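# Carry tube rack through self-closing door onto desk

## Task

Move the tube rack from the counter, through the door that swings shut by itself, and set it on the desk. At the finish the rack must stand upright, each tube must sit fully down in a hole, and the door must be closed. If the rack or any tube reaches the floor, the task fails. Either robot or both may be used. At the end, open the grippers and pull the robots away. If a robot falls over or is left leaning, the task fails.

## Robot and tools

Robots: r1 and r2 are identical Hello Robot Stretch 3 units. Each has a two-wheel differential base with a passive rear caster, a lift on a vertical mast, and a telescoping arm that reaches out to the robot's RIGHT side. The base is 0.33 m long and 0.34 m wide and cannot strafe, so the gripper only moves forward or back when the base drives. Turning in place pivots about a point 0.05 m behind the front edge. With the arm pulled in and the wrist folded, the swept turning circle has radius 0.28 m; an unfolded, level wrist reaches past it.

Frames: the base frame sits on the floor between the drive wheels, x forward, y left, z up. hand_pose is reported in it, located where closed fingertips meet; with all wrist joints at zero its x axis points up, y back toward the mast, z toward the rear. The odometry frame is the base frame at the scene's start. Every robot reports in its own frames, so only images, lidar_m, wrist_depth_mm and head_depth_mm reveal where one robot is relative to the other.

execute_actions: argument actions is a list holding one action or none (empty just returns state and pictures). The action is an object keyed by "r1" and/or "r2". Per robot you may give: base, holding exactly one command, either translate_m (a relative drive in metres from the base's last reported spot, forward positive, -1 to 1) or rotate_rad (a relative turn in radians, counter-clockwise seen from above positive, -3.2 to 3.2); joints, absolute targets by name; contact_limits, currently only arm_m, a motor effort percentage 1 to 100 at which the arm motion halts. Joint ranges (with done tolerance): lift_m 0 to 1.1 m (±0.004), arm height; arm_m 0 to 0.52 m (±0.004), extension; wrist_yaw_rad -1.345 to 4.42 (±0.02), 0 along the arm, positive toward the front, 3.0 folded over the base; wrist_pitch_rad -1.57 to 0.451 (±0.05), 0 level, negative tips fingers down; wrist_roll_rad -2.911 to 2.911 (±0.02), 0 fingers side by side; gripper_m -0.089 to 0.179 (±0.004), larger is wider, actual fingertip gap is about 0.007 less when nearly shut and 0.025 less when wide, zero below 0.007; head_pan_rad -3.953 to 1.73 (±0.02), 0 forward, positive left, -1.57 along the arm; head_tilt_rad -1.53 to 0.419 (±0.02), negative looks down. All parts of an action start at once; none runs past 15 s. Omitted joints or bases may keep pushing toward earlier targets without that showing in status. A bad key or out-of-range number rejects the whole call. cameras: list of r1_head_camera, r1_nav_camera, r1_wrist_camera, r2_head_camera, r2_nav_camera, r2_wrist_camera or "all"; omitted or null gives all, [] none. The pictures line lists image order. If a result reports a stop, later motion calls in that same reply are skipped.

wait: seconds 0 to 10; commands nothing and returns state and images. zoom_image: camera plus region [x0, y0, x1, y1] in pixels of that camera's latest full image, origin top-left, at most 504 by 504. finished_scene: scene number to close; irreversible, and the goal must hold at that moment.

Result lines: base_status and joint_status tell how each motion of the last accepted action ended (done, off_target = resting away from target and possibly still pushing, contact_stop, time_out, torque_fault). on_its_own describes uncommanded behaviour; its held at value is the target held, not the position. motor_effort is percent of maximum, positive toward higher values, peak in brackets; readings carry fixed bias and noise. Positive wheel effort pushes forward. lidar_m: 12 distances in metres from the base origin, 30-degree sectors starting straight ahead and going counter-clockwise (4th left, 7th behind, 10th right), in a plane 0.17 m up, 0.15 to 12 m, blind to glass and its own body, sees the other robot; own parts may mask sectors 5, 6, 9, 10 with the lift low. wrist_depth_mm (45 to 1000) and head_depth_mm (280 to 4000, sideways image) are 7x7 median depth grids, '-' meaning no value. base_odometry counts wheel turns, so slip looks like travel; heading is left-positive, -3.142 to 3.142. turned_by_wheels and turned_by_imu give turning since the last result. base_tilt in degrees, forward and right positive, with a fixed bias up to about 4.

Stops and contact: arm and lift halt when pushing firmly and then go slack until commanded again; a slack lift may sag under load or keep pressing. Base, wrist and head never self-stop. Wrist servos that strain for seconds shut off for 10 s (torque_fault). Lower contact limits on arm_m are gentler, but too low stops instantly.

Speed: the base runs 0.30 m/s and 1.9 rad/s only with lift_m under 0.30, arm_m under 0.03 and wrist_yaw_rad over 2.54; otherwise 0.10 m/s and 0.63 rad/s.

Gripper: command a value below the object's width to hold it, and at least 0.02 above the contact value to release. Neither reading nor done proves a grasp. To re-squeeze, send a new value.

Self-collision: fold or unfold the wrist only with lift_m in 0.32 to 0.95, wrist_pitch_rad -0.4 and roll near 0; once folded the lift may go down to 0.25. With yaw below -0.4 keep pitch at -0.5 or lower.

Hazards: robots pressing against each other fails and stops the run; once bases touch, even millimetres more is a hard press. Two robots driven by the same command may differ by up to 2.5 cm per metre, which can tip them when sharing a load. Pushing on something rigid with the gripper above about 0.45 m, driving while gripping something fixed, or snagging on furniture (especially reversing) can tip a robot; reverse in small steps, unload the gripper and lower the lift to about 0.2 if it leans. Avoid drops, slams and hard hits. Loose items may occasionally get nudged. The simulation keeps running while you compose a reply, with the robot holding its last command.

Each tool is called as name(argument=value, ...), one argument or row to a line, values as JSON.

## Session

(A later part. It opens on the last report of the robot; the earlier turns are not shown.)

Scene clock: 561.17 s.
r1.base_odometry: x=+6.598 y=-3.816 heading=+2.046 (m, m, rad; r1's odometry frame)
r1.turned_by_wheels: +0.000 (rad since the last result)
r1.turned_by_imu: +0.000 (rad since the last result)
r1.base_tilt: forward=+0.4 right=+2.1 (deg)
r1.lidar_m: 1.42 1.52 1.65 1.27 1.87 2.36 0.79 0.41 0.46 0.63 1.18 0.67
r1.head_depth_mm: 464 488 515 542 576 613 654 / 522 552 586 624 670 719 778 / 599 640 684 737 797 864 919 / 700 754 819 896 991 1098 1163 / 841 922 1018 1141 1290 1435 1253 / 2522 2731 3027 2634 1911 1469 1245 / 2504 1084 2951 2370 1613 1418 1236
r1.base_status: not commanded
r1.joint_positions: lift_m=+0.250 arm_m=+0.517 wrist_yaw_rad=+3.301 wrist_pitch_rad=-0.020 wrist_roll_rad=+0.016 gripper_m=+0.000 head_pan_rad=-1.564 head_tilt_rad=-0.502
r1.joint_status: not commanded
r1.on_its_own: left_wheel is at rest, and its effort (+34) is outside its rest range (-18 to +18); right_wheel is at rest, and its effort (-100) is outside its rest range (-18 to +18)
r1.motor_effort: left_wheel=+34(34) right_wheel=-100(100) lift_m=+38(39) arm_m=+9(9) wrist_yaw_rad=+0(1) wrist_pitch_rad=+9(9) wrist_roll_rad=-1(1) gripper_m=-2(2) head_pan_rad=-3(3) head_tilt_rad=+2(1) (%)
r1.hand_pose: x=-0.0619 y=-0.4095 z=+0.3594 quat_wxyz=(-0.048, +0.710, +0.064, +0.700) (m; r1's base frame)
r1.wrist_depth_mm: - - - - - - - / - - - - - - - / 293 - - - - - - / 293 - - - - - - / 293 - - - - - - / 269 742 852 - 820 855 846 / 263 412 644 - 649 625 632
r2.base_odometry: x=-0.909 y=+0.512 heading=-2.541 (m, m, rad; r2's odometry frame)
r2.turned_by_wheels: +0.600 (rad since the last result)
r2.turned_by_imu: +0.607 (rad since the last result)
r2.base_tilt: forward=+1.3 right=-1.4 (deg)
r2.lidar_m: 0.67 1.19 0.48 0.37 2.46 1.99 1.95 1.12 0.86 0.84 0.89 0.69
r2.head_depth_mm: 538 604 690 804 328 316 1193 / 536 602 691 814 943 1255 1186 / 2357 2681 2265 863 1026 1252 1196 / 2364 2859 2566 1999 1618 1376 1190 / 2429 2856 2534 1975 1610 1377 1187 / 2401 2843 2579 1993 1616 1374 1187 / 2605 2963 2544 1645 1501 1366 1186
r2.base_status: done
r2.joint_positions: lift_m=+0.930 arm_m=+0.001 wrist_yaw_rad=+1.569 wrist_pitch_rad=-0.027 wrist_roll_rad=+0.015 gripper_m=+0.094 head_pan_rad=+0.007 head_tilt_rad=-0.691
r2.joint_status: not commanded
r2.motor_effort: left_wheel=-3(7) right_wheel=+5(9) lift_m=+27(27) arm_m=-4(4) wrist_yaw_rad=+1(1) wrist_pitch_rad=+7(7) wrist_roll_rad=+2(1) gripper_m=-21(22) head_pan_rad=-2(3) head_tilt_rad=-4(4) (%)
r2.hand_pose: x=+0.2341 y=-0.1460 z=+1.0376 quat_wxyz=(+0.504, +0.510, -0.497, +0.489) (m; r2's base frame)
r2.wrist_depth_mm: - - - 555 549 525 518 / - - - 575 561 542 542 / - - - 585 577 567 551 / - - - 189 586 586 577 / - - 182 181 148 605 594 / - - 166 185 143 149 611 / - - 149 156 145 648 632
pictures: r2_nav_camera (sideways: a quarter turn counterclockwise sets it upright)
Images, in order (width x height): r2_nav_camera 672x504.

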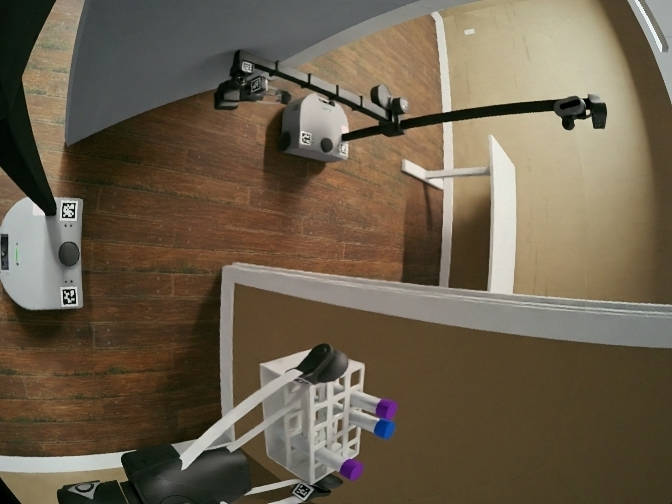

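execute_actions(
  actions=[
    {"r2":{"base":{"rotate_rad":0.5},"joints":{"wrist_yaw_rad":1.9}}},
  ],
  cameras=[],
)

execute_actions(
  actions=[
    {"r2":{"base":{"translate_m":0.35},"joints":{"head_tilt_rad":-0.9}}},
  ],
  cameras=["r2_nav_camera"],
)

Scene clock: 563.73 s.
r1.base_odometry: x=+6.598 y=-3.816 heading=+2.046 (m, m, rad; r1's odometry frame)
r1.turned_by_wheels: +0.000 (rad since the last result)
r1.turned_by_imu: +0.000 (rad since the last result)
r1.base_tilt: forward=+0.1 right=+2.0 (deg)
r1.lidar_m: 1.42 1.52 1.65 1.27 1.86 2.36 0.79 0.41 0.46 0.63 1.17 0.66
r1.head_depth_mm: 464 488 514 544 576 613 654 / 522 552 586 625 669 719 778 / 596 640 683 734 799 866 919 / 699 753 821 897 987 1097 1164 / 843 920 1018 1143 1293 1433 1249 / 2520 2735 3015 2624 1928 1520 1242 / 2542 2669 2976 2471 1603 1462 1241
r1.base_status: not commanded
r1.joint_positions: lift_m=+0.250 arm_m=+0.517 wrist_yaw_rad=+3.301 wrist_pitch_rad=-0.020 wrist_roll_rad=+0.016 gripper_m=+0.000 head_pan_rad=-1.564 head_tilt_rad=-0.502
r1.joint_status: not commanded
r1.on_its_own: left_wheel is at rest, and its effort (+34) is outside its rest range (-18 to +18); right_wheel is at rest, and its effort (-100) is outside its rest range (-18 to +18)
r1.motor_effort: left_wheel=+34(35) right_wheel=-100(100) lift_m=+39(39) arm_m=+9(9) wrist_yaw_rad=-1(1) wrist_pitch_rad=+9(9) wrist_roll_rad=-1(1) gripper_m=-2(3) head_pan_rad=-2(3) head_tilt_rad=+1(1) (%)
r1.hand_pose: x=-0.0619 y=-0.4095 z=+0.3594 quat_wxyz=(-0.048, +0.710, +0.064, +0.700) (m; r1's base frame)
r1.wrist_depth_mm: - - - - - - - / - - - - - - - / 294 - - - - - - / 295 - - - - - - / 297 - - - - - - / 269 749 835 - 837 864 850 / 261 412 656 - 656 634 627
r2.base_odometry: x=-0.909 y=+0.512 heading=-2.042 (m, m, rad; r2's odometry frame)
r2.turned_by_wheels: +0.500 (rad since the last result)
r2.turned_by_imu: +0.506 (rad since the last result)
r2.base_tilt: forward=+1.4 right=-1.4 (deg)
r2.lidar_m: 1.18 0.49 0.37 2.43 2.00 1.95 1.14 0.86 0.84 0.88 0.69 0.66
r2.head_depth_mm: 2439 2771 2559 1980 336 305 1167 / 2718 3029 2535 1973 302 312 1142 / 2781 3031 2288 1745 300 316 1142 / 3044 3302 1583 1674 1556 - 1156 / 3305 3599 2555 1820 1578 1366 1182 / 3453 3380 2249 1401 1088 1318 1188 / 944 967 983 996 1003 1020 1029
r2.base_status: done
r2.joint_positions: lift_m=+0.930 arm_m=+0.001 wrist_yaw_rad=+1.899 wrist_pitch_rad=-0.027 wrist_roll_rad=+0.015 gripper_m=+0.094 head_pan_rad=+0.007 head_tilt_rad=-0.691
r2.joint_status: all done
r2.motor_effort: left_wheel=-3(7) right_wheel=+5(10) lift_m=+27(27) arm_m=-4(4) wrist_yaw_rad=+0(6) wrist_pitch_rad=+7(7) wrist_roll_rad=+1(1) gripper_m=-22(22) head_pan_rad=-2(2) head_tilt_rad=-4(4) (%)
r2.hand_pose: x=+0.2205 y=-0.0632 z=+1.0376 quat_wxyz=(+0.417, +0.584, -0.407, +0.565) (m; r2's base frame)
r2.wrist_depth_mm: 415 525 757 - - - - / 416 528 769 - - - - / 419 538 778 - - - - / 422 545 752 191 - - - / 427 506 182 180 148 - - / 424 - 166 185 142 150 - / 410 560 150 156 144 - -
pictures: none
No camera images: the call's "cameras" was empty. Leave "cameras" out to get every camera's image.

Scene clock: 568.23 s.
r1.base_odometry: x=+6.598 y=-3.816 heading=+2.046 (m, m, rad; r1's odometry frame)
r1.turned_by_wheels: +0.000 (rad since the last result)
r1.turned_by_imu: +0.000 (rad since the last result)
r1.base_tilt: forward=+0.1 right=+2.0 (deg)
r1.lidar_m: 1.42 1.52 1.65 1.27 1.86 2.36 0.79 0.41 0.46 0.63 0.83 0.66
r1.head_depth_mm: 463 488 515 544 576 612 654 / 522 553 588 626 669 720 778 / 598 637 684 736 797 867 918 / 700 754 818 897 991 1091 1163 / 839 918 1016 1140 1295 1437 1247 / 2517 2742 2982 2504 1777 1322 1217 / 727 795 2918 2371 1911 1322 1162
r1.base_status: not commanded
r1.joint_positions: lift_m=+0.250 arm_m=+0.517 wrist_yaw_rad=+3.301 wrist_pitch_rad=-0.020 wrist_roll_rad=+0.016 gripper_m=+0.000 head_pan_rad=-1.564 head_tilt_rad=-0.502
r1.joint_status: not commanded
r1.on_its_own: left_wheel is at rest, and its effort (+35) is outside its rest range (-18 to +18); right_wheel is at rest, and its effort (-100) is outside its rest range (-18 to +18)
r1.motor_effort: left_wheel=+35(34) right_wheel=-100(100) lift_m=+38(39) arm_m=+9(9) wrist_yaw_rad=+0(1) wrist_pitch_rad=+9(9) wrist_roll_rad=-1(1) gripper_m=-3(2) head_pan_rad=-3(3) head_tilt_rad=+2(1) (%)
r1.hand_pose: x=-0.0619 y=-0.4095 z=+0.3594 quat_wxyz=(-0.048, +0.710, +0.064, +0.700) (m; r1's base frame)
r1.wrist_depth_mm: - - - - - - - / - - - - - - - / 291 - - - - - - / 293 - - - - - - / 295 - - - - - - / 267 747 869 - 827 844 821 / 261 414 640 - 648 637 622
r2.base_odometry: x=-1.067 y=+0.200 heading=-2.042 (m, m, rad; r2's odometry frame)
r2.turned_by_wheels: +0.000 (rad since the last result)
r2.turned_by_imu: +0.000 (rad since the last result)
r2.base_tilt: forward=+1.4 right=-1.4 (deg)
r2.lidar_m: 0.83 0.50 0.36 0.35 0.36 2.24 1.39 1.05 1.02 0.52 0.43 2.12
r2.head_depth_mm: 2375 2168 1912 321 333 1265 1121 / 2560 2298 1971 302 328 1260 1119 / 2620 2185 1271 307 317 1243 1125 / 2777 2307 1205 1370 - 1260 1126 / 2911 2316 1925 1373 1396 1261 1129 / 2933 2332 1901 1578 1024 899 1131 / 2932 2232 985 1018 961 865 1044
r2.base_status: done
r2.joint_positions: lift_m=+0.930 arm_m=+0.001 wrist_yaw_rad=+1.899 wrist_pitch_rad=-0.027 wrist_roll_rad=+0.015 gripper_m=+0.094 head_pan_rad=+0.007 head_tilt_rad=-0.889
r2.joint_status: all done
r2.motor_effort: left_wheel=-4(3) right_wheel=+4(12) lift_m=+27(27) arm_m=-4(4) wrist_yaw_rad=+0(1) wrist_pitch_rad=+7(7) wrist_roll_rad=+1(1) gripper_m=-22(22) head_pan_rad=-2(4) head_tilt_rad=-6(21) (%)
r2.hand_pose: x=+0.2205 y=-0.0632 z=+1.0376 quat_wxyz=(+0.417, +0.584, -0.407, +0.565) (m; r2's base frame)
r2.wrist_depth_mm: 423 541 759 - - - - / 421 542 780 - - - - / 428 546 787 - - - - / 429 558 830 190 931 - - / 436 511 182 181 148 - - / 433 - 166 186 143 148 - / 424 572 150 156 145 - -
pictures: r2_nav_camera (sideways: a quarter turn counterclockwise sets it upright)
Images, in order (width x height): r2_nav_camera 672x504.

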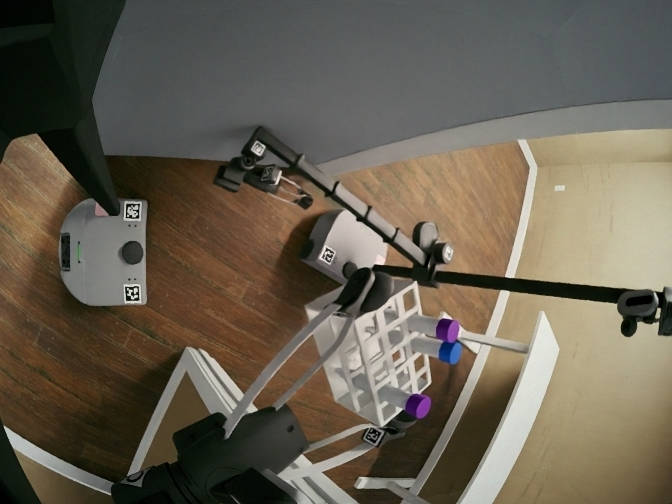

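execute_actions(
  actions=[
    {"r2":{"base":{"translate_m":0.12}}},
  ],
  cameras=[],
)

execute_actions(
  actions=[
    {"r2":{"base":{"rotate_rad":-0.6}}},
  ],
  cameras=[],
)

execute_actions(
  actions=[
    {"r2":{"base":{"translate_m":0.25}}},
  ],
  cameras=["r2_nav_camera"],
)

Scene clock: 572.00 s.
r1.base_odometry: x=+6.598 y=-3.816 heading=+2.046 (m, m, rad; r1's odometry frame)
r1.turned_by_wheels: +0.000 (rad since the last result)
r1.turned_by_imu: +0.000 (rad since the last result)
r1.base_tilt: forward=+0.2 right=+2.1 (deg)
r1.lidar_m: 1.42 1.52 1.65 1.27 1.86 2.36 0.79 0.41 0.46 0.63 0.71 0.66
r1.head_depth_mm: 463 487 516 543 576 612 654 / 522 552 587 625 670 722 776 / 598 636 683 738 801 865 918 / 699 756 821 896 988 1096 1166 / 841 919 1016 1138 1299 1427 1217 / 2494 2686 2925 2279 1774 1284 1130 / 646 700 3005 2536 1839 1499 1084
r1.base_status: not commanded
r1.joint_positions: lift_m=+0.250 arm_m=+0.517 wrist_yaw_rad=+3.301 wrist_pitch_rad=-0.020 wrist_roll_rad=+0.016 gripper_m=+0.000 head_pan_rad=-1.564 head_tilt_rad=-0.502
r1.joint_status: not commanded
r1.on_its_own: left_wheel is at rest, and its effort (+34) is outside its rest range (-18 to +18); right_wheel is at rest, and its effort (-100) is outside its rest range (-18 to +18)
r1.motor_effort: left_wheel=+34(34) right_wheel=-100(100) lift_m=+38(39) arm_m=+10(9) wrist_yaw_rad=-1(1) wrist_pitch_rad=+9(9) wrist_roll_rad=-1(1) gripper_m=-3(2) head_pan_rad=-3(3) head_tilt_rad=+2(1) (%)
r1.hand_pose: x=-0.0619 y=-0.4095 z=+0.3594 quat_wxyz=(-0.048, +0.710, +0.064, +0.700) (m; r1's base frame)
r1.wrist_depth_mm: - - - - - - - / - - - - - - - / 294 - - - - - - / 290 - - - - - - / 295 - - - - - - / 270 753 874 - 841 849 837 / 262 409 630 - 646 634 629
r2.base_odometry: x=-1.122 y=+0.093 heading=-2.042 (m, m, rad; r2's odometry frame)
r2.turned_by_wheels: +0.000 (rad since the last result)
r2.turned_by_imu: -0.001 (rad since the last result)
r2.base_tilt: forward=+1.4 right=-1.4 (deg)
r2.lidar_m: 0.72 0.51 0.36 0.35 0.36 2.34 1.49 1.12 0.95 0.38 0.39 2.01
r2.head_depth_mm: 2288 2179 1906 321 334 1265 1129 / 2428 2294 1947 302 328 1258 1115 / 2516 2135 1149 305 317 1245 1124 / 2740 2327 1154 1051 - 1255 1129 / 2871 2307 1899 1626 1365 1256 1134 / 2935 2327 1907 1618 1275 1199 1099 / 2858 2292 1873 1001 1038 843 770
r2.base_status: done
r2.joint_positions: lift_m=+0.930 arm_m=+0.001 wrist_yaw_rad=+1.899 wrist_pitch_rad=-0.027 wrist_roll_rad=+0.015 gripper_m=+0.094 head_pan_rad=+0.007 head_tilt_rad=-0.889
r2.joint_status: not commanded
r2.motor_effort: left_wheel=-3(5) right_wheel=+5(11) lift_m=+27(27) arm_m=-4(4) wrist_yaw_rad=+0(1) wrist_pitch_rad=+7(7) wrist_roll_rad=+1(1) gripper_m=-22(21) head_pan_rad=-3(4) head_tilt_rad=-5(5) (%)
r2.hand_pose: x=+0.2205 y=-0.0632 z=+1.0376 quat_wxyz=(+0.417, +0.584, -0.407, +0.565) (m; r2's base frame)
r2.wrist_depth_mm: 418 539 - - - - - / 429 543 - - - - - / 427 553 750 - - - - / 437 557 764 192 799 - - / 443 520 182 181 147 - - / 438 - 166 185 143 149 - / 425 579 150 156 144 - -
pictures: none
No camera images: the call's "cameras" was empty. Leave "cameras" out to get every camera's image.

Scene clock: 573.90 s.
r1.base_odometry: x=+6.598 y=-3.816 heading=+2.046 (m, m, rad; r1's odometry frame)
r1.turned_by_wheels: +0.000 (rad since the last result)
r1.turned_by_imu: +0.000 (rad since the last result)
r1.base_tilt: forward=+0.1 right=+1.8 (deg)
r1.lidar_m: 1.43 1.53 1.65 1.27 1.86 2.36 0.79 0.41 0.46 0.63 0.71 0.66
r1.head_depth_mm: 464 487 513 542 576 613 656 / 522 553 587 627 670 720 779 / 599 638 684 736 801 862 921 / 699 754 818 896 984 1093 1165 / 841 919 1018 1140 1299 1439 1194 / 589 632 701 2375 1723 1252 1090 / 2540 2715 3022 2601 1912 1502 1093
r1.base_status: not commanded
r1.joint_positions: lift_m=+0.250 arm_m=+0.517 wrist_yaw_rad=+3.301 wrist_pitch_rad=-0.020 wrist_roll_rad=+0.016 gripper_m=+0.000 head_pan_rad=-1.564 head_tilt_rad=-0.502
r1.joint_status: not commanded
r1.on_its_own: left_wheel is at rest, and its effort (+34) is outside its rest range (-18 to +18); right_wheel is at rest, and its effort (-100) is outside its rest range (-18 to +18)
r1.motor_effort: left_wheel=+34(33) right_wheel=-100(100) lift_m=+38(39) arm_m=+9(10) wrist_yaw_rad=-1(1) wrist_pitch_rad=+9(9) wrist_roll_rad=-1(1) gripper_m=-3(2) head_pan_rad=-3(3) head_tilt_rad=+1(1) (%)
r1.hand_pose: x=-0.0619 y=-0.4095 z=+0.3594 quat_wxyz=(-0.048, +0.710, +0.064, +0.700) (m; r1's base frame)
r1.wrist_depth_mm: - - - - - - - / - - - - - - - / 290 - - - - - - / 291 - - - - - - / 295 - - - - - - / 270 753 863 - 835 826 850 / 265 408 631 - 659 644 636
r2.base_odometry: x=-1.122 y=+0.093 heading=-2.642 (m, m, rad; r2's odometry frame)
r2.turned_by_wheels: -0.600 (rad since the last result)
r2.turned_by_imu: -0.608 (rad since the last result)
r2.base_tilt: forward=+1.4 right=-1.4 (deg)
r2.lidar_m: 2.42 0.72 0.55 0.37 0.35 0.35 0.45 1.60 1.14 1.09 0.40 0.38
r2.head_depth_mm: 2232 2227 1915 320 334 846 1108 / 2259 2312 1976 301 328 1247 1111 / 2246 2317 1969 307 318 1239 1125 / 2287 2314 1913 1596 - 1253 1129 / 2289 2329 1914 1623 1425 1256 1131 / 2236 2209 1907 1631 1306 1253 1127 / 2278 2341 1924 1366 1243 1251 1129
r2.base_status: done
r2.joint_positions: lift_m=+0.930 arm_m=+0.001 wrist_yaw_rad=+1.899 wrist_pitch_rad=-0.027 wrist_roll_rad=+0.015 gripper_m=+0.094 head_pan_rad=+0.007 head_tilt_rad=-0.889
r2.joint_status: not commanded
r2.motor_effort: left_wheel=+3(6) right_wheel=-6(10) lift_m=+27(27) arm_m=-4(4) wrist_yaw_rad=+0(0) wrist_pitch_rad=+7(7) wrist_roll_rad=+2(1) gripper_m=-22(22) head_pan_rad=-1(2) head_tilt_rad=-5(5) (%)
r2.hand_pose: x=+0.2205 y=-0.0632 z=+1.0376 quat_wxyz=(+0.417, +0.584, -0.407, +0.565) (m; r2's base frame)
r2.wrist_depth_mm: - - - - - - - / - - - - - - - / - - - - - - - / - - - 189 - - - / - - 182 181 148 - - / - - 166 185 142 150 290 / - - 149 156 144 - -
pictures: none
No camera images: the call's "cameras" was empty. Leave "cameras" out to get every camera's image.

Scene clock: 577.57 s.
r1.base_odometry: x=+6.598 y=-3.816 heading=+2.046 (m, m, rad; r1's odometry frame)
r1.turned_by_wheels: +0.000 (rad since the last result)
r1.turned_by_imu: +0.000 (rad since the last result)
r1.base_tilt: forward=+0.1 right=+1.9 (deg)
r1.lidar_m: 1.43 1.53 1.65 1.27 1.86 2.35 0.78 0.40 0.46 0.63 0.50 0.66
r1.head_depth_mm: 463 488 514 542 576 612 657 / 522 553 587 626 669 721 778 / 598 638 685 738 798 864 920 / 699 755 820 895 991 1092 1168 / 839 918 1018 1144 1298 1435 1255 / 2525 2716 2997 2607 1932 1474 1041 / 2524 531 438 502 566 1377 1058
r1.base_status: not commanded
r1.joint_positions: lift_m=+0.250 arm_m=+0.517 wrist_yaw_rad=+3.301 wrist_pitch_rad=-0.020 wrist_roll_rad=+0.016 gripper_m=+0.000 head_pan_rad=-1.564 head_tilt_rad=-0.502
r1.joint_status: not commanded
r1.on_its_own: left_wheel is at rest, and its effort (+34) is outside its rest range (-18 to +18); right_wheel is at rest, and its effort (-100) is outside its rest range (-18 to +18)
r1.motor_effort: left_wheel=+34(35) right_wheel=-100(100) lift_m=+38(39) arm_m=+9(9) wrist_yaw_rad=-1(1) wrist_pitch_rad=+9(9) wrist_roll_rad=-1(1) gripper_m=-2(3) head_pan_rad=-3(3) head_tilt_rad=+1(1) (%)
r1.hand_pose: x=-0.0619 y=-0.4095 z=+0.3594 quat_wxyz=(-0.048, +0.710, +0.064, +0.700) (m; r1's base frame)
r1.wrist_depth_mm: - - - - - - - / - - - - - - - / 294 - - - - - - / 294 - - - - - - / 295 - - - - - - / 269 750 862 - 843 841 821 / 263 408 636 - 647 631 630
r2.base_odometry: x=-1.341 y=-0.027 heading=-2.642 (m, m, rad; r2's odometry frame)
r2.turned_by_wheels: +0.000 (rad since the last result)
r2.turned_by_imu: +0.000 (rad since the last result)
r2.base_tilt: forward=+1.3 right=-1.4 (deg)
r2.lidar_m: 2.18 0.51 0.54 0.53 0.49 0.50 0.64 1.58 1.13 0.26 0.25 1.48
r2.head_depth_mm: 1381 2187 1904 321 334 1249 1122 / 1390 2245 1958 301 328 1256 1111 / 1385 2246 1971 304 317 1249 1132 / 1380 2255 1900 1595 - 1259 1123 / 1384 2223 1931 1631 1411 1259 1128 / 1389 2206 1907 1625 1418 1236 1123 / 1382 2224 1920 1626 1417 1096 1094
r2.base_status: done
r2.joint_positions: lift_m=+0.930 arm_m=+0.001 wrist_yaw_rad=+1.899 wrist_pitch_rad=-0.027 wrist_roll_rad=+0.015 gripper_m=+0.094 head_pan_rad=+0.007 head_tilt_rad=-0.889
r2.joint_status: not commanded
r2.motor_effort: left_wheel=+3(8) right_wheel=-5(5) lift_m=+27(27) arm_m=-4(4) wrist_yaw_rad=+0(1) wrist_pitch_rad=+7(7) wrist_roll_rad=+1(1) gripper_m=-22(22) head_pan_rad=-1(3) head_tilt_rad=-5(5) (%)
r2.hand_pose: x=+0.2205 y=-0.0632 z=+1.0376 quat_wxyz=(+0.417, +0.584, -0.407, +0.565) (m; r2's base frame)
r2.wrist_depth_mm: - - - - - - - / - - - - - - - / - - - - - - - / - - - 191 - - - / - - 181 180 147 - - / - - 165 185 142 149 - / - - 150 156 145 - -
pictures: r2_nav_camera (sideways: a quarter turn counterclockwise sets it upright)
Images, in order (width x height): r2_nav_camera 672x504.

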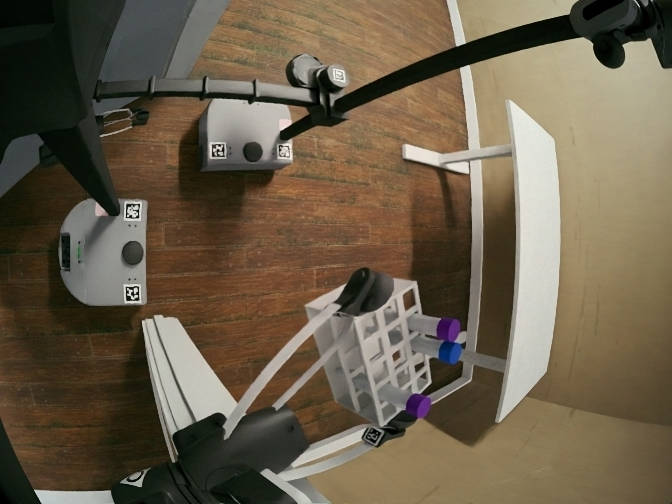

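execute_actions(
  actions=[
    {"r2":{"base":{"translate_m":0.65},"joints":{"head_tilt_rad":-0.6}}},
  ],
  cameras=["r2_nav_camera"],
)

Scene clock: 585.43 s.
r1.base_odometry: x=+6.598 y=-3.816 heading=+2.046 (m, m, rad; r1's odometry frame)
r1.turned_by_wheels: +0.000 (rad since the last result)
r1.turned_by_imu: +0.000 (rad since the last result)
r1.base_tilt: forward=+0.3 right=+1.7 (deg)
r1.lidar_m: 1.42 0.26 1.65 1.27 1.87 2.36 0.79 0.41 0.46 0.63 1.87 0.66
r1.head_depth_mm: 464 488 513 543 577 614 653 / 522 553 587 625 670 722 778 / 597 638 683 736 800 866 919 / 697 754 819 895 989 1093 1167 / 839 919 1019 1139 1300 1422 1250 / 2532 2742 3015 2638 1929 1513 1249 / 2530 2745 3018 2598 1910 1503 1244
r1.base_status: not commanded
r1.joint_positions: lift_m=+0.250 arm_m=+0.517 wrist_yaw_rad=+3.301 wrist_pitch_rad=-0.020 wrist_roll_rad=+0.016 gripper_m=+0.000 head_pan_rad=-1.564 head_tilt_rad=-0.502
r1.joint_status: not commanded
r1.on_its_own: left_wheel is at rest, and its effort (+35) is outside its rest range (-18 to +18); right_wheel is at rest, and its effort (-100) is outside its rest range (-18 to +18)
r1.motor_effort: left_wheel=+35(34) right_wheel=-100(100) lift_m=+39(39) arm_m=+9(9) wrist_yaw_rad=-1(1) wrist_pitch_rad=+9(9) wrist_roll_rad=-1(1) gripper_m=-2(2) head_pan_rad=-3(3) head_tilt_rad=+1(1) (%)
r1.hand_pose: x=-0.0619 y=-0.4095 z=+0.3594 quat_wxyz=(-0.048, +0.710, +0.064, +0.700) (m; r1's base frame)
r1.wrist_depth_mm: - - - - - - - / - - - - - - - / 290 - - - - - - / 292 - - - - - - / 294 - - - - - - / 270 763 870 - 848 603 515 / 261 406 633 - 660 573 497
r2.base_odometry: x=-1.912 y=-0.338 heading=-2.641 (m, m, rad; r2's odometry frame)
r2.turned_by_wheels: +0.000 (rad since the last result)
r2.turned_by_imu: +0.000 (rad since the last result)
r2.base_tilt: forward=+1.3 right=-1.3 (deg)
r2.lidar_m: 1.53 1.17 2.11 0.44 0.41 0.88 1.13 0.54 0.68 1.06 1.09 1.25
r2.head_depth_mm: 1291 1429 1328 975 1759 311 316 / 1296 1443 1328 972 1697 301 300 / 1293 1441 1321 978 1829 296 290 / 1291 1443 1320 977 1754 1418 - / 1294 1448 1310 977 1741 1457 1220 / 1301 1444 1313 969 1754 1446 1225 / 1301 1456 1311 975 1635 1434 1226
r2.base_status: done
r2.joint_positions: lift_m=+0.930 arm_m=+0.001 wrist_yaw_rad=+1.899 wrist_pitch_rad=-0.027 wrist_roll_rad=+0.015 gripper_m=+0.094 head_pan_rad=+0.007 head_tilt_rad=-0.606
r2.joint_status: all done
r2.motor_effort: left_wheel=+3(8) right_wheel=-5(7) lift_m=+27(27) arm_m=-4(4) wrist_yaw_rad=+0(0) wrist_pitch_rad=+7(7) wrist_roll_rad=+1(1) gripper_m=-22(22) head_pan_rad=-3(3) head_tilt_rad=+2(20) (%)
r2.hand_pose: x=+0.2205 y=-0.0632 z=+1.0376 quat_wxyz=(+0.417, +0.584, -0.407, +0.565) (m; r2's base frame)
r2.wrist_depth_mm: - - - - - - - / - - - - - - - / - - - - - - - / - - - 190 - - - / - - 181 180 148 - - / - - 165 185 142 149 742 / - - 150 156 144 - 772
pictures: r2_nav_camera (sideways: a quarter turn counterclockwise sets it upright)
Images, in order (width x height): r2_nav_camera 672x504.

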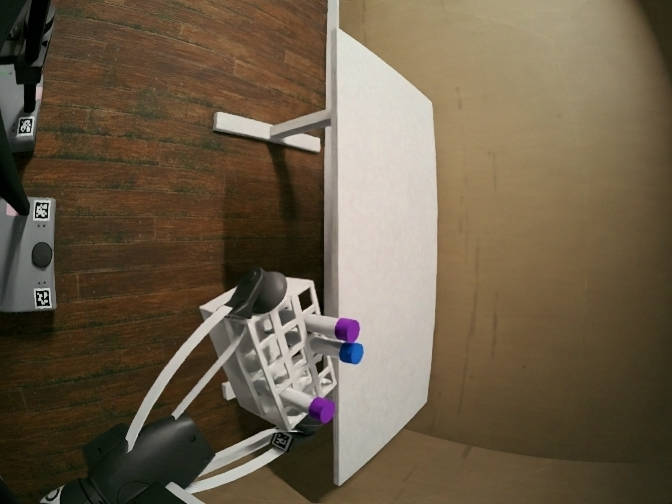

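execute_actions(
  actions=[
    {"r2":{"base":{"translate_m":0.35}},"r1":{"base":{"translate_m":0.02},"joints":{"arm_m":0.0},"contact_limits":{"arm_m":25}}},
  ],
  cameras=["r2_nav_camera","r1_nav_camera"],
)

Scene clock: 591.07 s.
r1.base_odometry: x=+6.589 y=-3.798 heading=+2.046 (m, m, rad; r1's odometry frame)
r1.turned_by_wheels: +0.000 (rad since the last result)
r1.turned_by_imu: -0.002 (rad since the last result)
r1.base_tilt: forward=+0.1 right=+1.9 (deg)
r1.lidar_m: 1.40 1.50 0.53 1.27 1.86 2.38 0.80 0.42 0.39 0.39 0.44 0.65
r1.head_depth_mm: 288 309 337 372 413 467 535 / 291 315 344 381 424 481 554 / 295 321 351 390 436 496 573 / 301 328 360 400 448 511 594 / 306 335 368 409 461 528 617 / 312 342 377 420 474 546 642 / 318 349 385 432 491 565 669
r1.base_status: done
r1.joint_positions: lift_m=+0.250 arm_m=+0.003 wrist_yaw_rad=+3.295 wrist_pitch_rad=-0.023 wrist_roll_rad=+0.016 gripper_m=+0.000 head_pan_rad=-1.564 head_tilt_rad=-0.502
r1.joint_status: all done
r1.on_its_own: arm_m is at rest, and its effort (-24) is outside its rest range (-14 to +14)
r1.motor_effort: left_wheel=-1(33) right_wheel=+1(95) lift_m=+38(39) arm_m=-24(25) wrist_yaw_rad=+5(7) wrist_pitch_rad=+10(10) wrist_roll_rad=-1(2) gripper_m=-7(5) head_pan_rad=-3(3) head_tilt_rad=+1(1) (%)
r1.contact_limits: arm_m 25 (drawing in: default 15, maximum 25; extending or still: default 21, maximum 34)
r1.hand_pose: x=-0.0603 y=+0.1044 z=+0.3587 quat_wxyz=(-0.045, +0.710, +0.063, +0.700) (m; r1's base frame)
r1.wrist_depth_mm: - - - - - 970 773 / - - - - - - - / - - - - - - - / - - - - - - - / - - - - - - - / 842 831 841 - 839 629 506 / 637 638 628 616 624 563 408
r2.base_odometry: x=-2.219 y=-0.506 heading=-2.641 (m, m, rad; r2's odometry frame)
r2.turned_by_wheels: +0.000 (rad since the last result)
r2.turned_by_imu: +0.000 (rad since the last result)
r2.base_tilt: forward=+1.3 right=-1.4 (deg)
r2.lidar_m: 1.18 0.89 1.62 2.72 0.62 0.60 0.94 0.87 1.10 1.05 1.08 0.97
r2.head_depth_mm: 977 1097 1203 980 775 307 316 / 983 1095 1199 979 754 301 299 / 985 1104 1204 981 799 296 289 / 988 1096 1203 975 775 631 - / 988 1102 1194 975 771 639 1213 / 991 1102 1197 969 772 636 1231 / 992 1112 1201 974 768 637 1228
r2.base_status: done
r2.joint_positions: lift_m=+0.930 arm_m=+0.001 wrist_yaw_rad=+1.899 wrist_pitch_rad=-0.027 wrist_roll_rad=+0.015 gripper_m=+0.094 head_pan_rad=+0.007 head_tilt_rad=-0.606
r2.joint_status: not commanded
r2.motor_effort: left_wheel=+2(7) right_wheel=-5(4) lift_m=+27(27) arm_m=-4(4) wrist_yaw_rad=-1(0) wrist_pitch_rad=+7(7) wrist_roll_rad=+1(1) gripper_m=-22(22) head_pan_rad=-2(3) head_tilt_rad=+2(2) (%)
r2.hand_pose: x=+0.2205 y=-0.0632 z=+1.0376 quat_wxyz=(+0.417, +0.584, -0.407, +0.565) (m; r2's base frame)
r2.wrist_depth_mm: - - - - - 944 902 / - - - - - 988 913 / - - - - - - 929 / - - - 190 - - 933 / - - 182 180 148 - 979 / 821 - 166 185 142 149 722 / 604 581 150 156 144 545 566
pictures: r1_nav_camera (sideways: a quarter turn counterclockwise sets it upright), r2_nav_camera (sideways: a quarter turn counterclockwise sets it upright)
ARM HIT: r1's arm struck its own base hard.
Images, in order (width x height): r1_nav_camera 672x504, r2_nav_camera 672x504.

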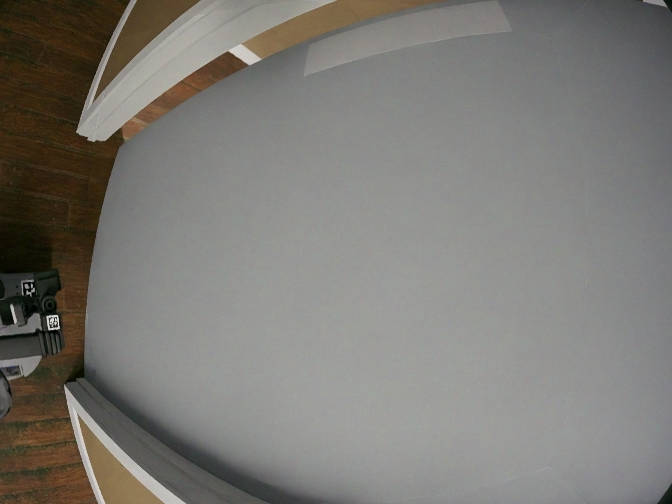

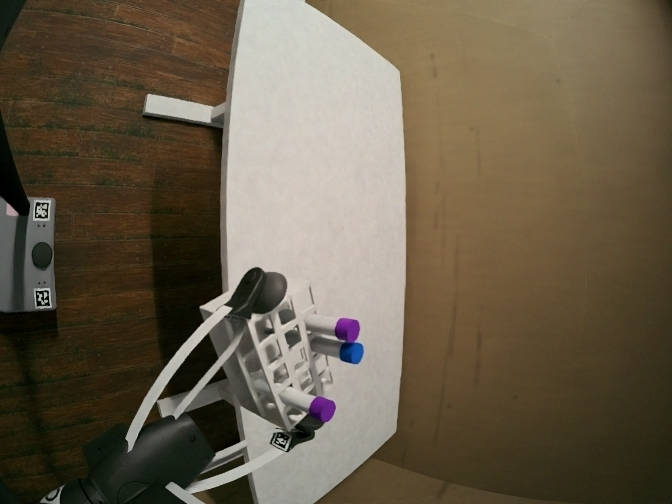

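execute_actions(
  actions=[
    {"r2":{"base":{"translate_m":0.3}},"r1":{"joints":{"lift_m":0.4,"arm_m":0.05,"wrist_pitch_rad":-0.4}}},
  ],
  cameras=[],
)

execute_actions(
  actions=[
    {"r2":{"joints":{"lift_m":0.77,"head_tilt_rad":-0.9}},"r1":{"joints":{"wrist_yaw_rad":3.0}}},
  ],
  cameras=["r2_nav_camera","r2_wrist_camera"],
)

Scene clock: 595.80 s.
r1.base_odometry: x=+6.589 y=-3.798 heading=+2.046 (m, m, rad; r1's odometry frame)
r1.turned_by_wheels: +0.000 (rad since the last result)
r1.turned_by_imu: +0.000 (rad since the last result)
r1.base_tilt: forward=+0.1 right=+1.8 (deg)
r1.lidar_m: 1.41 1.50 0.82 1.27 1.86 2.37 0.80 0.42 0.36 0.35 0.37 0.55
r1.head_depth_mm: - 287 307 340 382 434 505 / - 287 309 343 385 438 511 / - 287 311 345 388 443 516 / - 289 313 348 391 447 521 / - 290 315 351 394 451 528 / - 290 318 353 398 456 534 / - 291 320 356 402 460 540
r1.base_status: not commanded
r1.joint_positions: lift_m=+0.400 arm_m=+0.050 wrist_yaw_rad=+3.298 wrist_pitch_rad=-0.415 wrist_roll_rad=+0.016 gripper_m=+0.000 head_pan_rad=-1.564 head_tilt_rad=-0.502
r1.joint_status: all done
r1.motor_effort: left_wheel=-2(2) right_wheel=+1(1) lift_m=+48(50) arm_m=+3(23) wrist_yaw_rad=+2(4) wrist_pitch_rad=+7(38) wrist_roll_rad=-1(1) gripper_m=-2(5) head_pan_rad=-3(2) head_tilt_rad=+1(1) (%)
r1.hand_pose: x=-0.0562 y=+0.0275 z=+0.4130 quat_wxyz=(+0.093, +0.684, +0.199, +0.696) (m; r1's base frame)
r1.wrist_depth_mm: - - - - - - - / - - - - - - - / - - - - - 918 - / - - 968 - - 762 717 / 788 792 802 820 771 763 735 / 641 646 640 - 655 643 637 / 549 549 - - 555 542 551
r2.base_odometry: x=-2.482 y=-0.650 heading=-2.641 (m, m, rad; r2's odometry frame)
r2.turned_by_wheels: +0.000 (rad since the last result)
r2.turned_by_imu: +0.000 (rad since the last result)
r2.base_tilt: forward=+1.4 right=-1.4 (deg)
r2.lidar_m: 0.88 0.91 0.68 2.73 1.67 0.85 1.15 1.17 1.09 1.04 0.76 0.93
r2.head_depth_mm: 720 801 901 967 775 311 316 / 721 804 900 974 760 301 300 / 723 809 905 975 799 296 289 / 728 804 906 977 774 630 - / 728 807 905 979 774 638 538 / 730 810 916 982 768 638 544 / 728 815 914 987 769 638 543
r2.base_status: done
r2.joint_positions: lift_m=+0.930 arm_m=+0.001 wrist_yaw_rad=+1.899 wrist_pitch_rad=-0.027 wrist_roll_rad=+0.015 gripper_m=+0.094 head_pan_rad=+0.007 head_tilt_rad=-0.606
r2.joint_status: not commanded
r2.motor_effort: left_wheel=+2(6) right_wheel=-5(7) lift_m=+27(27) arm_m=-4(4) wrist_yaw_rad=+2(0) wrist_pitch_rad=+7(7) wrist_roll_rad=+1(1) gripper_m=-21(22) head_pan_rad=-4(3) head_tilt_rad=+2(2) (%)
r2.hand_pose: x=+0.2205 y=-0.0632 z=+1.0376 quat_wxyz=(+0.417, +0.584, -0.407, +0.565) (m; r2's base frame)
r2.wrist_depth_mm: - 969 893 808 753 699 645 / - - 933 832 755 710 654 / - - 946 849 776 737 682 / - - 995 190 797 751 704 / - - 182 180 148 757 724 / 814 - 166 185 142 149 712 / 620 587 150 156 144 548 575
pictures: none
No camera images: the call's "cameras" was empty. Leave "cameras" out to get every camera's image.

Scene clock: 598.10 s.
r1.base_odometry: x=+6.589 y=-3.798 heading=+2.046 (m, m, rad; r1's odometry frame)
r1.turned_by_wheels: +0.000 (rad since the last result)
r1.turned_by_imu: +0.000 (rad since the last result)
r1.base_tilt: forward=+0.3 right=+1.9 (deg)
r1.lidar_m: 1.41 1.50 0.82 1.27 1.86 2.38 0.80 0.42 0.36 0.35 0.37 0.55
r1.head_depth_mm: - 287 307 341 381 434 504 / - 287 309 343 385 439 509 / - 287 311 346 388 442 516 / - 289 313 348 391 448 521 / - 290 316 350 394 451 528 / - 290 317 353 398 455 533 / - 291 320 356 401 460 540
r1.base_status: not commanded
r1.joint_positions: lift_m=+0.400 arm_m=+0.050 wrist_yaw_rad=+3.002 wrist_pitch_rad=-0.415 wrist_roll_rad=+0.016 gripper_m=+0.000 head_pan_rad=-1.564 head_tilt_rad=-0.502
r1.joint_status: all done
r1.motor_effort: left_wheel=-1(2) right_wheel=+1(1) lift_m=+48(47) arm_m=+3(3) wrist_yaw_rad=-2(3) wrist_pitch_rad=+7(7) wrist_roll_rad=-1(1) gripper_m=-3(2) head_pan_rad=-3(3) head_tilt_rad=+1(1) (%)
r1.hand_pose: x=+0.0099 y=+0.0280 z=+0.4130 quat_wxyz=(+0.195, +0.706, +0.096, +0.675) (m; r1's base frame)
r1.wrist_depth_mm: - - - - - - - / - - - - - - - / - - - - 913 - - / 990 993 - 994 858 952 985 / 765 783 768 820 790 775 784 / 641 659 656 - 656 645 646 / 555 568 - - 547 557 549
r2.base_odometry: x=-2.482 y=-0.650 heading=-2.641 (m, m, rad; r2's odometry frame)
r2.turned_by_wheels: +0.000 (rad since the last result)
r2.turned_by_imu: +0.000 (rad since the last result)
r2.base_tilt: forward=+1.4 right=-1.3 (deg)
r2.lidar_m: 0.88 0.91 0.68 2.73 1.68 0.85 1.15 1.16 1.09 1.04 0.76 0.92
r2.head_depth_mm: 777 906 832 707 630 530 508 / 777 914 833 709 453 473 498 / 781 916 832 711 429 437 492 / 782 918 833 709 621 532 493 / 788 918 836 710 618 548 493 / 787 920 834 712 621 549 493 / 788 926 838 711 621 549 492
r2.base_status: not commanded
r2.joint_positions: lift_m=+0.770 arm_m=+0.001 wrist_yaw_rad=+1.899 wrist_pitch_rad=-0.027 wrist_roll_rad=+0.015 gripper_m=+0.094 head_pan_rad=+0.007 head_tilt_rad=-0.888
r2.joint_status: all done
r2.motor_effort: left_wheel=+2(2) right_wheel=-5(5) lift_m=+21(22) arm_m=-4(4) wrist_yaw_rad=+0(0) wrist_pitch_rad=+7(7) wrist_roll_rad=+1(1) gripper_m=-22(22) head_pan_rad=-3(3) head_tilt_rad=-5(23) (%)
r2.hand_pose: x=+0.2205 y=-0.0632 z=+0.8778 quat_wxyz=(+0.417, +0.585, -0.407, +0.565) (m; r2's base frame)
r2.wrist_depth_mm: - 976 893 822 744 698 653 / - - 905 845 770 705 657 / - - 979 837 788 723 677 / - - - 190 772 754 696 / 628 682 181 181 148 650 599 / 442 - 166 185 142 149 427 / 343 339 149 156 143 317 330
pictures: r2_nav_camera (sideways: a quarter turn counterclockwise sets it upright), r2_wrist_camera
Images, in order (width x height): r2_nav_camera 672x504, r2_wrist_camera 644x364.

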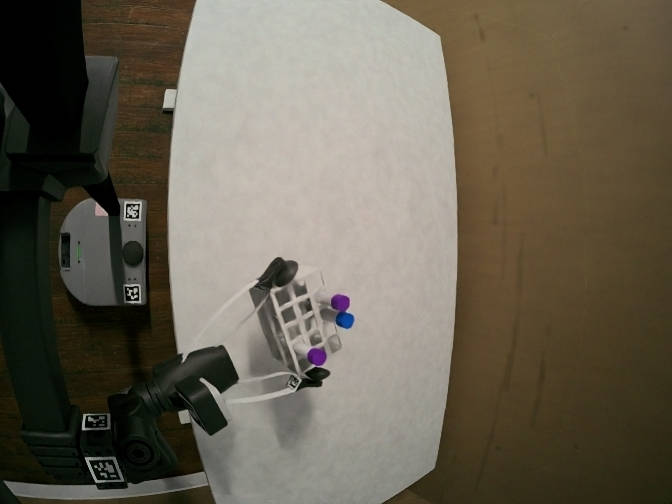

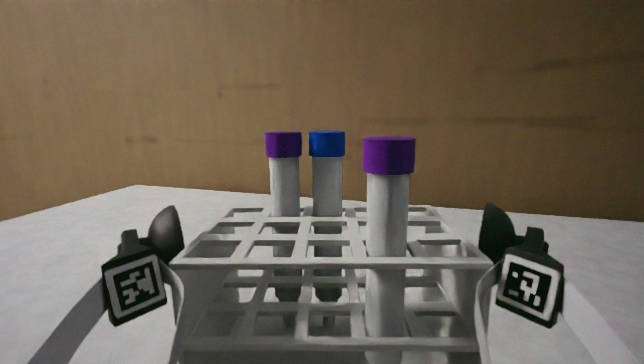

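execute_actions(
  actions=[
    {"r2":{"joints":{"lift_m":0.70}}},
  ],
  cameras=["r2_wrist_camera"],
)

Scene clock: 600.23 s.
r1.base_odometry: x=+6.589 y=-3.798 heading=+2.046 (m, m, rad; r1's odometry frame)
r1.turned_by_wheels: +0.000 (rad since the last result)
r1.turned_by_imu: +0.000 (rad since the last result)
r1.base_tilt: forward=+0.0 right=+1.9 (deg)
r1.lidar_m: 1.41 1.50 0.82 1.27 1.86 2.39 0.80 0.42 0.36 0.35 0.37 0.55
r1.head_depth_mm: - 287 307 341 382 433 504 / - 287 309 342 384 438 510 / - 287 311 345 388 443 516 / - 288 314 348 391 447 521 / - 290 315 351 394 452 527 / - 290 318 353 398 456 534 / - 291 320 356 401 460 539
r1.base_status: not commanded
r1.joint_positions: lift_m=+0.400 arm_m=+0.050 wrist_yaw_rad=+3.002 wrist_pitch_rad=-0.415 wrist_roll_rad=+0.016 gripper_m=+0.000 head_pan_rad=-1.564 head_tilt_rad=-0.502
r1.joint_status: not commanded
r1.motor_effort: left_wheel=-1(2) right_wheel=+1(1) lift_m=+48(48) arm_m=+3(3) wrist_yaw_rad=-2(2) wrist_pitch_rad=+6(7) wrist_roll_rad=-1(1) gripper_m=-3(3) head_pan_rad=-3(3) head_tilt_rad=+2(1) (%)
r1.hand_pose: x=+0.0099 y=+0.0280 z=+0.4130 quat_wxyz=(+0.195, +0.706, +0.096, +0.675) (m; r1's base frame)
r1.wrist_depth_mm: - - - - - - - / - - - - - - - / - - - - 973 - - / 990 - 994 - 844 952 980 / 782 782 784 811 767 776 801 / 646 647 654 - 652 647 646 / 551 566 - - 550 547 546
r2.base_odometry: x=-2.482 y=-0.650 heading=-2.641 (m, m, rad; r2's odometry frame)
r2.turned_by_wheels: +0.000 (rad since the last result)
r2.turned_by_imu: +0.000 (rad since the last result)
r2.base_tilt: forward=+1.3 right=-1.4 (deg)
r2.lidar_m: 0.88 0.91 0.68 2.72 1.67 0.85 1.15 1.16 1.09 1.04 0.76 0.92
r2.head_depth_mm: 777 910 838 710 618 531 499 / 780 914 833 712 619 506 498 / 781 913 835 710 618 490 492 / 784 918 836 710 619 532 493 / 786 920 835 711 619 550 493 / 789 923 836 710 620 551 492 / 790 923 833 714 620 549 492
r2.base_status: not commanded
r2.joint_positions: lift_m=+0.700 arm_m=+0.001 wrist_yaw_rad=+1.899 wrist_pitch_rad=-0.027 wrist_roll_rad=+0.015 gripper_m=+0.094 head_pan_rad=+0.007 head_tilt_rad=-0.888
r2.joint_status: all done
r2.motor_effort: left_wheel=+2(2) right_wheel=-5(5) lift_m=+21(20) arm_m=-4(4) wrist_yaw_rad=+1(1) wrist_pitch_rad=+7(7) wrist_roll_rad=+1(1) gripper_m=-22(22) head_pan_rad=-3(3) head_tilt_rad=-6(6) (%)
r2.hand_pose: x=+0.2205 y=-0.0632 z=+0.8078 quat_wxyz=(+0.417, +0.585, -0.406, +0.565) (m; r2's base frame)
r2.wrist_depth_mm: - - 887 816 759 687 650 / - - 914 849 759 711 657 / - - 956 844 778 735 677 / 757 719 719 190 546 670 670 / 438 465 182 179 148 445 405 / 305 - 166 185 142 149 293 / 241 233 149 156 144 219 229
pictures: r2_wrist_camera
Images, in order (width x height): r2_wrist_camera 644x364.

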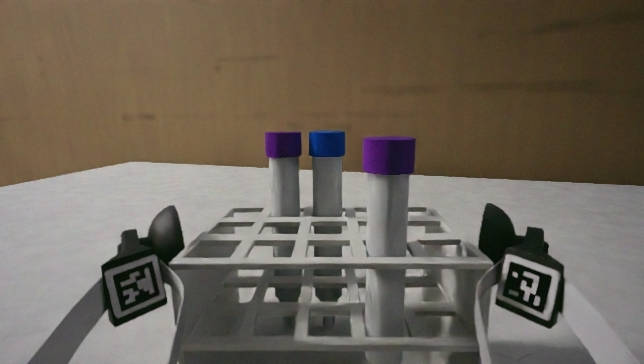

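execute_actions(
  actions=[
    {"r2":{"joints":{"lift_m":0.675}}},
  ],
  cameras=[],
)

execute_actions(
  actions=[
    {"r2":{"joints":{"gripper_m":0.179}}},
  ],
  cameras=[],
)

execute_actions(
  actions=[
    {"r2":{"base":{"translate_m":-0.2}}},
  ],
  cameras=["r2_wrist_camera","r2_nav_camera","r2_head_camera"],
)

Scene clock: 601.73 s.
r1.base_odometry: x=+6.589 y=-3.798 heading=+2.046 (m, m, rad; r1's odometry frame)
r1.turned_by_wheels: +0.000 (rad since the last result)
r1.turned_by_imu: +0.000 (rad since the last result)
r1.base_tilt: forward=+0.2 right=+2.0 (deg)
r1.lidar_m: 1.41 1.50 0.82 1.27 1.86 2.37 0.80 0.42 0.36 0.35 0.37 0.55
r1.head_depth_mm: - 286 307 340 382 435 505 / - 287 309 343 385 438 510 / - 287 311 345 387 443 516 / - 289 313 348 391 447 521 / - 290 316 350 395 451 526 / - 291 318 353 398 455 533 / - 291 320 356 401 461 539
r1.base_status: not commanded
r1.joint_positions: lift_m=+0.400 arm_m=+0.050 wrist_yaw_rad=+3.002 wrist_pitch_rad=-0.415 wrist_roll_rad=+0.016 gripper_m=+0.000 head_pan_rad=-1.564 head_tilt_rad=-0.502
r1.joint_status: not commanded
r1.motor_effort: left_wheel=-1(2) right_wheel=+1(1) lift_m=+47(46) arm_m=+3(3) wrist_yaw_rad=-2(2) wrist_pitch_rad=+7(6) wrist_roll_rad=-1(2) gripper_m=-2(3) head_pan_rad=-3(3) head_tilt_rad=+1(1) (%)
r1.hand_pose: x=+0.0099 y=+0.0280 z=+0.4130 quat_wxyz=(+0.195, +0.706, +0.096, +0.675) (m; r1's base frame)
r1.wrist_depth_mm: - - - - - - - / - - - - - - - / - - - - 931 - - / 999 990 - 982 852 941 978 / 781 794 767 821 777 766 781 / 654 650 652 - 648 649 649 / 545 565 - - 546 560 547
r2.base_odometry: x=-2.482 y=-0.650 heading=-2.641 (m, m, rad; r2's odometry frame)
r2.turned_by_wheels: +0.000 (rad since the last result)
r2.turned_by_imu: +0.000 (rad since the last result)
r2.base_tilt: forward=+1.4 right=-1.3 (deg)
r2.lidar_m: 0.88 0.91 0.68 2.73 1.67 0.85 1.15 1.16 1.09 1.04 0.76 0.92
r2.head_depth_mm: 775 912 833 709 620 540 501 / 780 914 832 708 620 518 500 / 784 916 834 713 618 501 492 / 787 917 834 712 620 523 492 / 785 924 835 714 619 549 492 / 788 919 832 711 621 549 492 / 791 923 834 712 620 550 493
r2.base_status: not commanded
r2.joint_positions: lift_m=+0.675 arm_m=+0.001 wrist_yaw_rad=+1.899 wrist_pitch_rad=-0.009 wrist_roll_rad=+0.015 gripper_m=+0.094 head_pan_rad=+0.007 head_tilt_rad=-0.889
r2.joint_status: all done
r2.motor_effort: left_wheel=+2(2) right_wheel=-5(5) lift_m=+19(22) arm_m=-4(4) wrist_yaw_rad=+0(0) wrist_pitch_rad=+2(7) wrist_roll_rad=+1(1) gripper_m=-22(22) head_pan_rad=-2(2) head_tilt_rad=-5(5) (%)
r2.hand_pose: x=+0.2210 y=-0.0630 z=+0.7877 quat_wxyz=(+0.411, +0.581, -0.412, +0.569) (m; r2's base frame)
r2.wrist_depth_mm: - 983 902 817 737 696 646 / - - 932 840 765 702 655 / - - 964 838 778 747 686 / 698 688 665 190 496 643 632 / 392 422 179 176 147 401 362 / 270 - 165 183 142 149 258 / 212 205 149 156 144 192 200
pictures: none
No camera images: the call's "cameras" was empty. Leave "cameras" out to get every camera's image.

Scene clock: 603.07 s.
r1.base_odometry: x=+6.589 y=-3.798 heading=+2.046 (m, m, rad; r1's odometry frame)
r1.turned_by_wheels: +0.000 (rad since the last result)
r1.turned_by_imu: +0.000 (rad since the last result)
r1.base_tilt: forward=+0.2 right=+1.9 (deg)
r1.lidar_m: 1.41 1.50 0.82 1.27 1.86 2.38 0.80 0.42 0.36 0.35 0.37 0.55
r1.head_depth_mm: - 287 307 340 381 434 505 / - 287 309 343 384 439 510 / - 287 311 345 387 443 515 / - 289 314 348 391 447 521 / - 290 315 351 394 451 527 / - 290 318 353 398 455 533 / - 291 320 356 401 461 540
r1.base_status: not commanded
r1.joint_positions: lift_m=+0.400 arm_m=+0.050 wrist_yaw_rad=+3.002 wrist_pitch_rad=-0.415 wrist_roll_rad=+0.016 gripper_m=+0.000 head_pan_rad=-1.564 head_tilt_rad=-0.502
r1.joint_status: not commanded
r1.motor_effort: left_wheel=-2(1) right_wheel=+1(1) lift_m=+48(48) arm_m=+3(3) wrist_yaw_rad=-2(2) wrist_pitch_rad=+7(7) wrist_roll_rad=-1(1) gripper_m=-3(3) head_pan_rad=-2(2) head_tilt_rad=+1(1) (%)
r1.hand_pose: x=+0.0099 y=+0.0280 z=+0.4130 quat_wxyz=(+0.195, +0.706, +0.096, +0.675) (m; r1's base frame)
r1.wrist_depth_mm: - - - - - - - / - - - - - - - / - - - - 922 - - / 984 980 950 981 854 907 986 / 777 786 791 824 778 789 762 / 654 639 645 - 653 642 646 / 556 575 - - 554 555 547
r2.base_odometry: x=-2.482 y=-0.650 heading=-2.641 (m, m, rad; r2's odometry frame)
r2.turned_by_wheels: +0.000 (rad since the last result)
r2.turned_by_imu: +0.000 (rad since the last result)
r2.base_tilt: forward=+1.3 right=-1.4 (deg)
r2.lidar_m: 0.88 0.91 0.68 2.73 1.67 0.85 1.15 1.17 1.09 1.04 0.76 0.92
r2.head_depth_mm: 777 908 835 711 619 538 498 / 777 912 829 709 621 517 499 / 782 918 829 712 618 503 492 / 785 918 836 707 620 532 492 / 786 919 838 710 622 548 492 / 788 925 832 714 619 549 494 / 788 925 837 709 620 549 492
r2.base_status: not commanded
r2.joint_positions: lift_m=+0.675 arm_m=+0.001 wrist_yaw_rad=+1.899 wrist_pitch_rad=-0.014 wrist_roll_rad=+0.015 gripper_m=+0.179 head_pan_rad=+0.007 head_tilt_rad=-0.889
r2.joint_status: all done
r2.motor_effort: left_wheel=+2(2) right_wheel=-5(5) lift_m=+20(20) arm_m=-4(4) wrist_yaw_rad=+0(0) wrist_pitch_rad=+4(4) wrist_roll_rad=+1(1) gripper_m=+0(95) head_pan_rad=-2(3) head_tilt_rad=-5(5) (%)
r2.hand_pose: x=+0.2209 y=-0.0631 z=+0.7862 quat_wxyz=(+0.413, +0.582, -0.410, +0.568) (m; r2's base frame)
r2.wrist_depth_mm: - 987 899 793 741 691 633 / - - 942 827 759 699 657 / - - 961 834 770 728 673 / 664 655 642 190 206 615 604 / 380 393 179 170 137 361 387 / 284 240 162 191 160 149 268 / 195 195 180 179 148 188 189
pictures: none
No camera images: the call's "cameras" was empty. Leave "cameras" out to get every camera's image.

Scene clock: 606.27 s.
r1.base_odometry: x=+6.589 y=-3.798 heading=+2.046 (m, m, rad; r1's odometry frame)
r1.turned_by_wheels: +0.000 (rad since the last result)
r1.turned_by_imu: +0.000 (rad since the last result)
r1.base_tilt: forward=+0.1 right=+2.0 (deg)
r1.lidar_m: 1.40 1.50 0.63 1.27 1.86 2.38 0.80 0.42 0.36 0.35 0.37 0.55
r1.head_depth_mm: - 286 307 340 382 434 504 / - 287 310 343 385 438 511 / - 287 311 345 387 443 516 / - 288 313 348 392 447 521 / - 290 315 351 395 451 527 / - 290 317 353 398 455 534 / - 291 320 356 402 460 539
r1.base_status: not commanded
r1.joint_positions: lift_m=+0.400 arm_m=+0.050 wrist_yaw_rad=+3.002 wrist_pitch_rad=-0.415 wrist_roll_rad=+0.016 gripper_m=+0.000 head_pan_rad=-1.564 head_tilt_rad=-0.502
r1.joint_status: not commanded
r1.motor_effort: left_wheel=-1(1) right_wheel=+1(1) lift_m=+47(48) arm_m=+3(3) wrist_yaw_rad=-2(2) wrist_pitch_rad=+7(7) wrist_roll_rad=-1(1) gripper_m=-3(3) head_pan_rad=-3(2) head_tilt_rad=+1(1) (%)
r1.hand_pose: x=+0.0099 y=+0.0280 z=+0.4130 quat_wxyz=(+0.195, +0.706, +0.096, +0.675) (m; r1's base frame)
r1.wrist_depth_mm: - - - - - - - / - - - - - - - / - - - - - - - / 988 - 978 - 731 727 1000 / 791 780 770 781 701 718 771 / 656 643 657 - 641 646 649 / 551 564 - - 546 557 546
r2.base_odometry: x=-2.307 y=-0.554 heading=-2.641 (m, m, rad; r2's odometry frame)
r2.turned_by_wheels: +0.000 (rad since the last result)
r2.turned_by_imu: -0.001 (rad since the last result)
r2.base_tilt: forward=+1.3 right=-1.3 (deg)
r2.lidar_m: 1.08 0.81 0.82 2.73 1.38 0.68 0.98 0.96 1.09 1.05 0.90 0.89
r2.head_depth_mm: 966 1004 832 708 620 1221 1144 / 962 1006 832 665 619 1237 1143 / 970 1004 834 614 620 1230 1124 / 971 1007 835 695 618 1260 1128 / 976 1007 832 710 619 1239 1127 / 976 1012 835 710 619 1236 1132 / 978 1012 835 713 621 1244 1124
r2.base_status: done
r2.joint_positions: lift_m=+0.675 arm_m=+0.001 wrist_yaw_rad=+1.899 wrist_pitch_rad=-0.015 wrist_roll_rad=+0.015 gripper_m=+0.179 head_pan_rad=+0.007 head_tilt_rad=-0.889
r2.joint_status: not commanded
r2.motor_effort: left_wheel=+2(4) right_wheel=-5(11) lift_m=+20(20) arm_m=-4(4) wrist_yaw_rad=+1(1) wrist_pitch_rad=+4(4) wrist_roll_rad=+2(1) gripper_m=+0(0) head_pan_rad=-3(3) head_tilt_rad=-5(5) (%)
r2.hand_pose: x=+0.2209 y=-0.0631 z=+0.7861 quat_wxyz=(+0.413, +0.582, -0.410, +0.568) (m; r2's base frame)
r2.wrist_depth_mm: - - - 993 933 869 822 / - - - - 980 889 824 / - - - - 967 914 856 / 672 648 654 549 347 614 599 / 379 395 373 357 349 358 387 / - 279 264 257 256 255 268 / - - - - 217 205 189
pictures: r2_head_camera (sideways: a quarter turn clockwise sets it upright), r2_nav_camera (sideways: a quarter turn counterclockwise sets it upright), r2_wrist_camera
Images, in order (width x height): r2_head_camera 896x504, r2_nav_camera 672x504, r2_wrist_camera 644x364.

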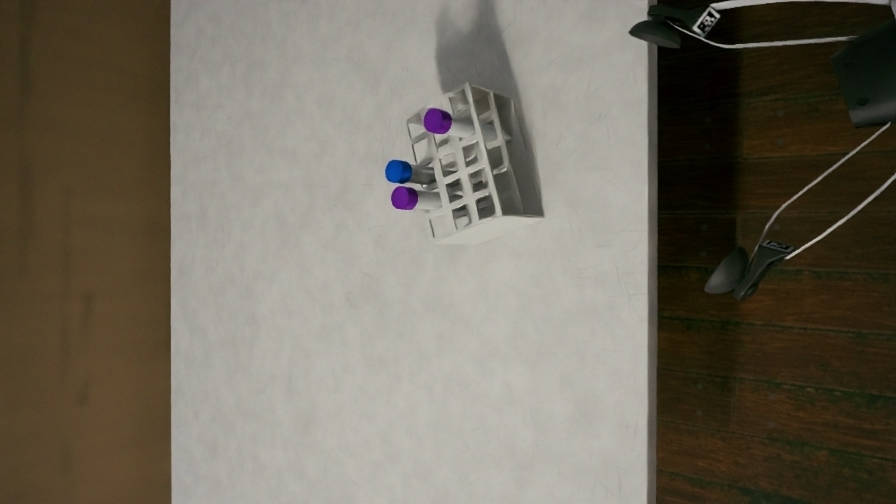

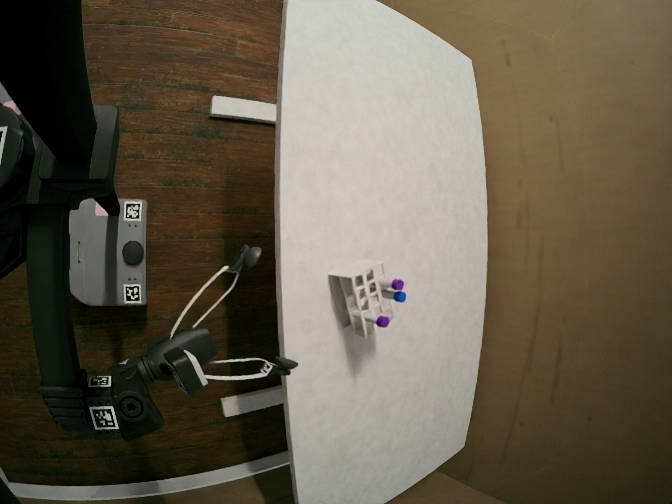

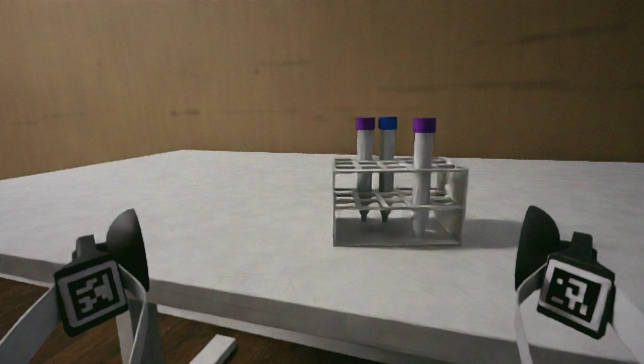

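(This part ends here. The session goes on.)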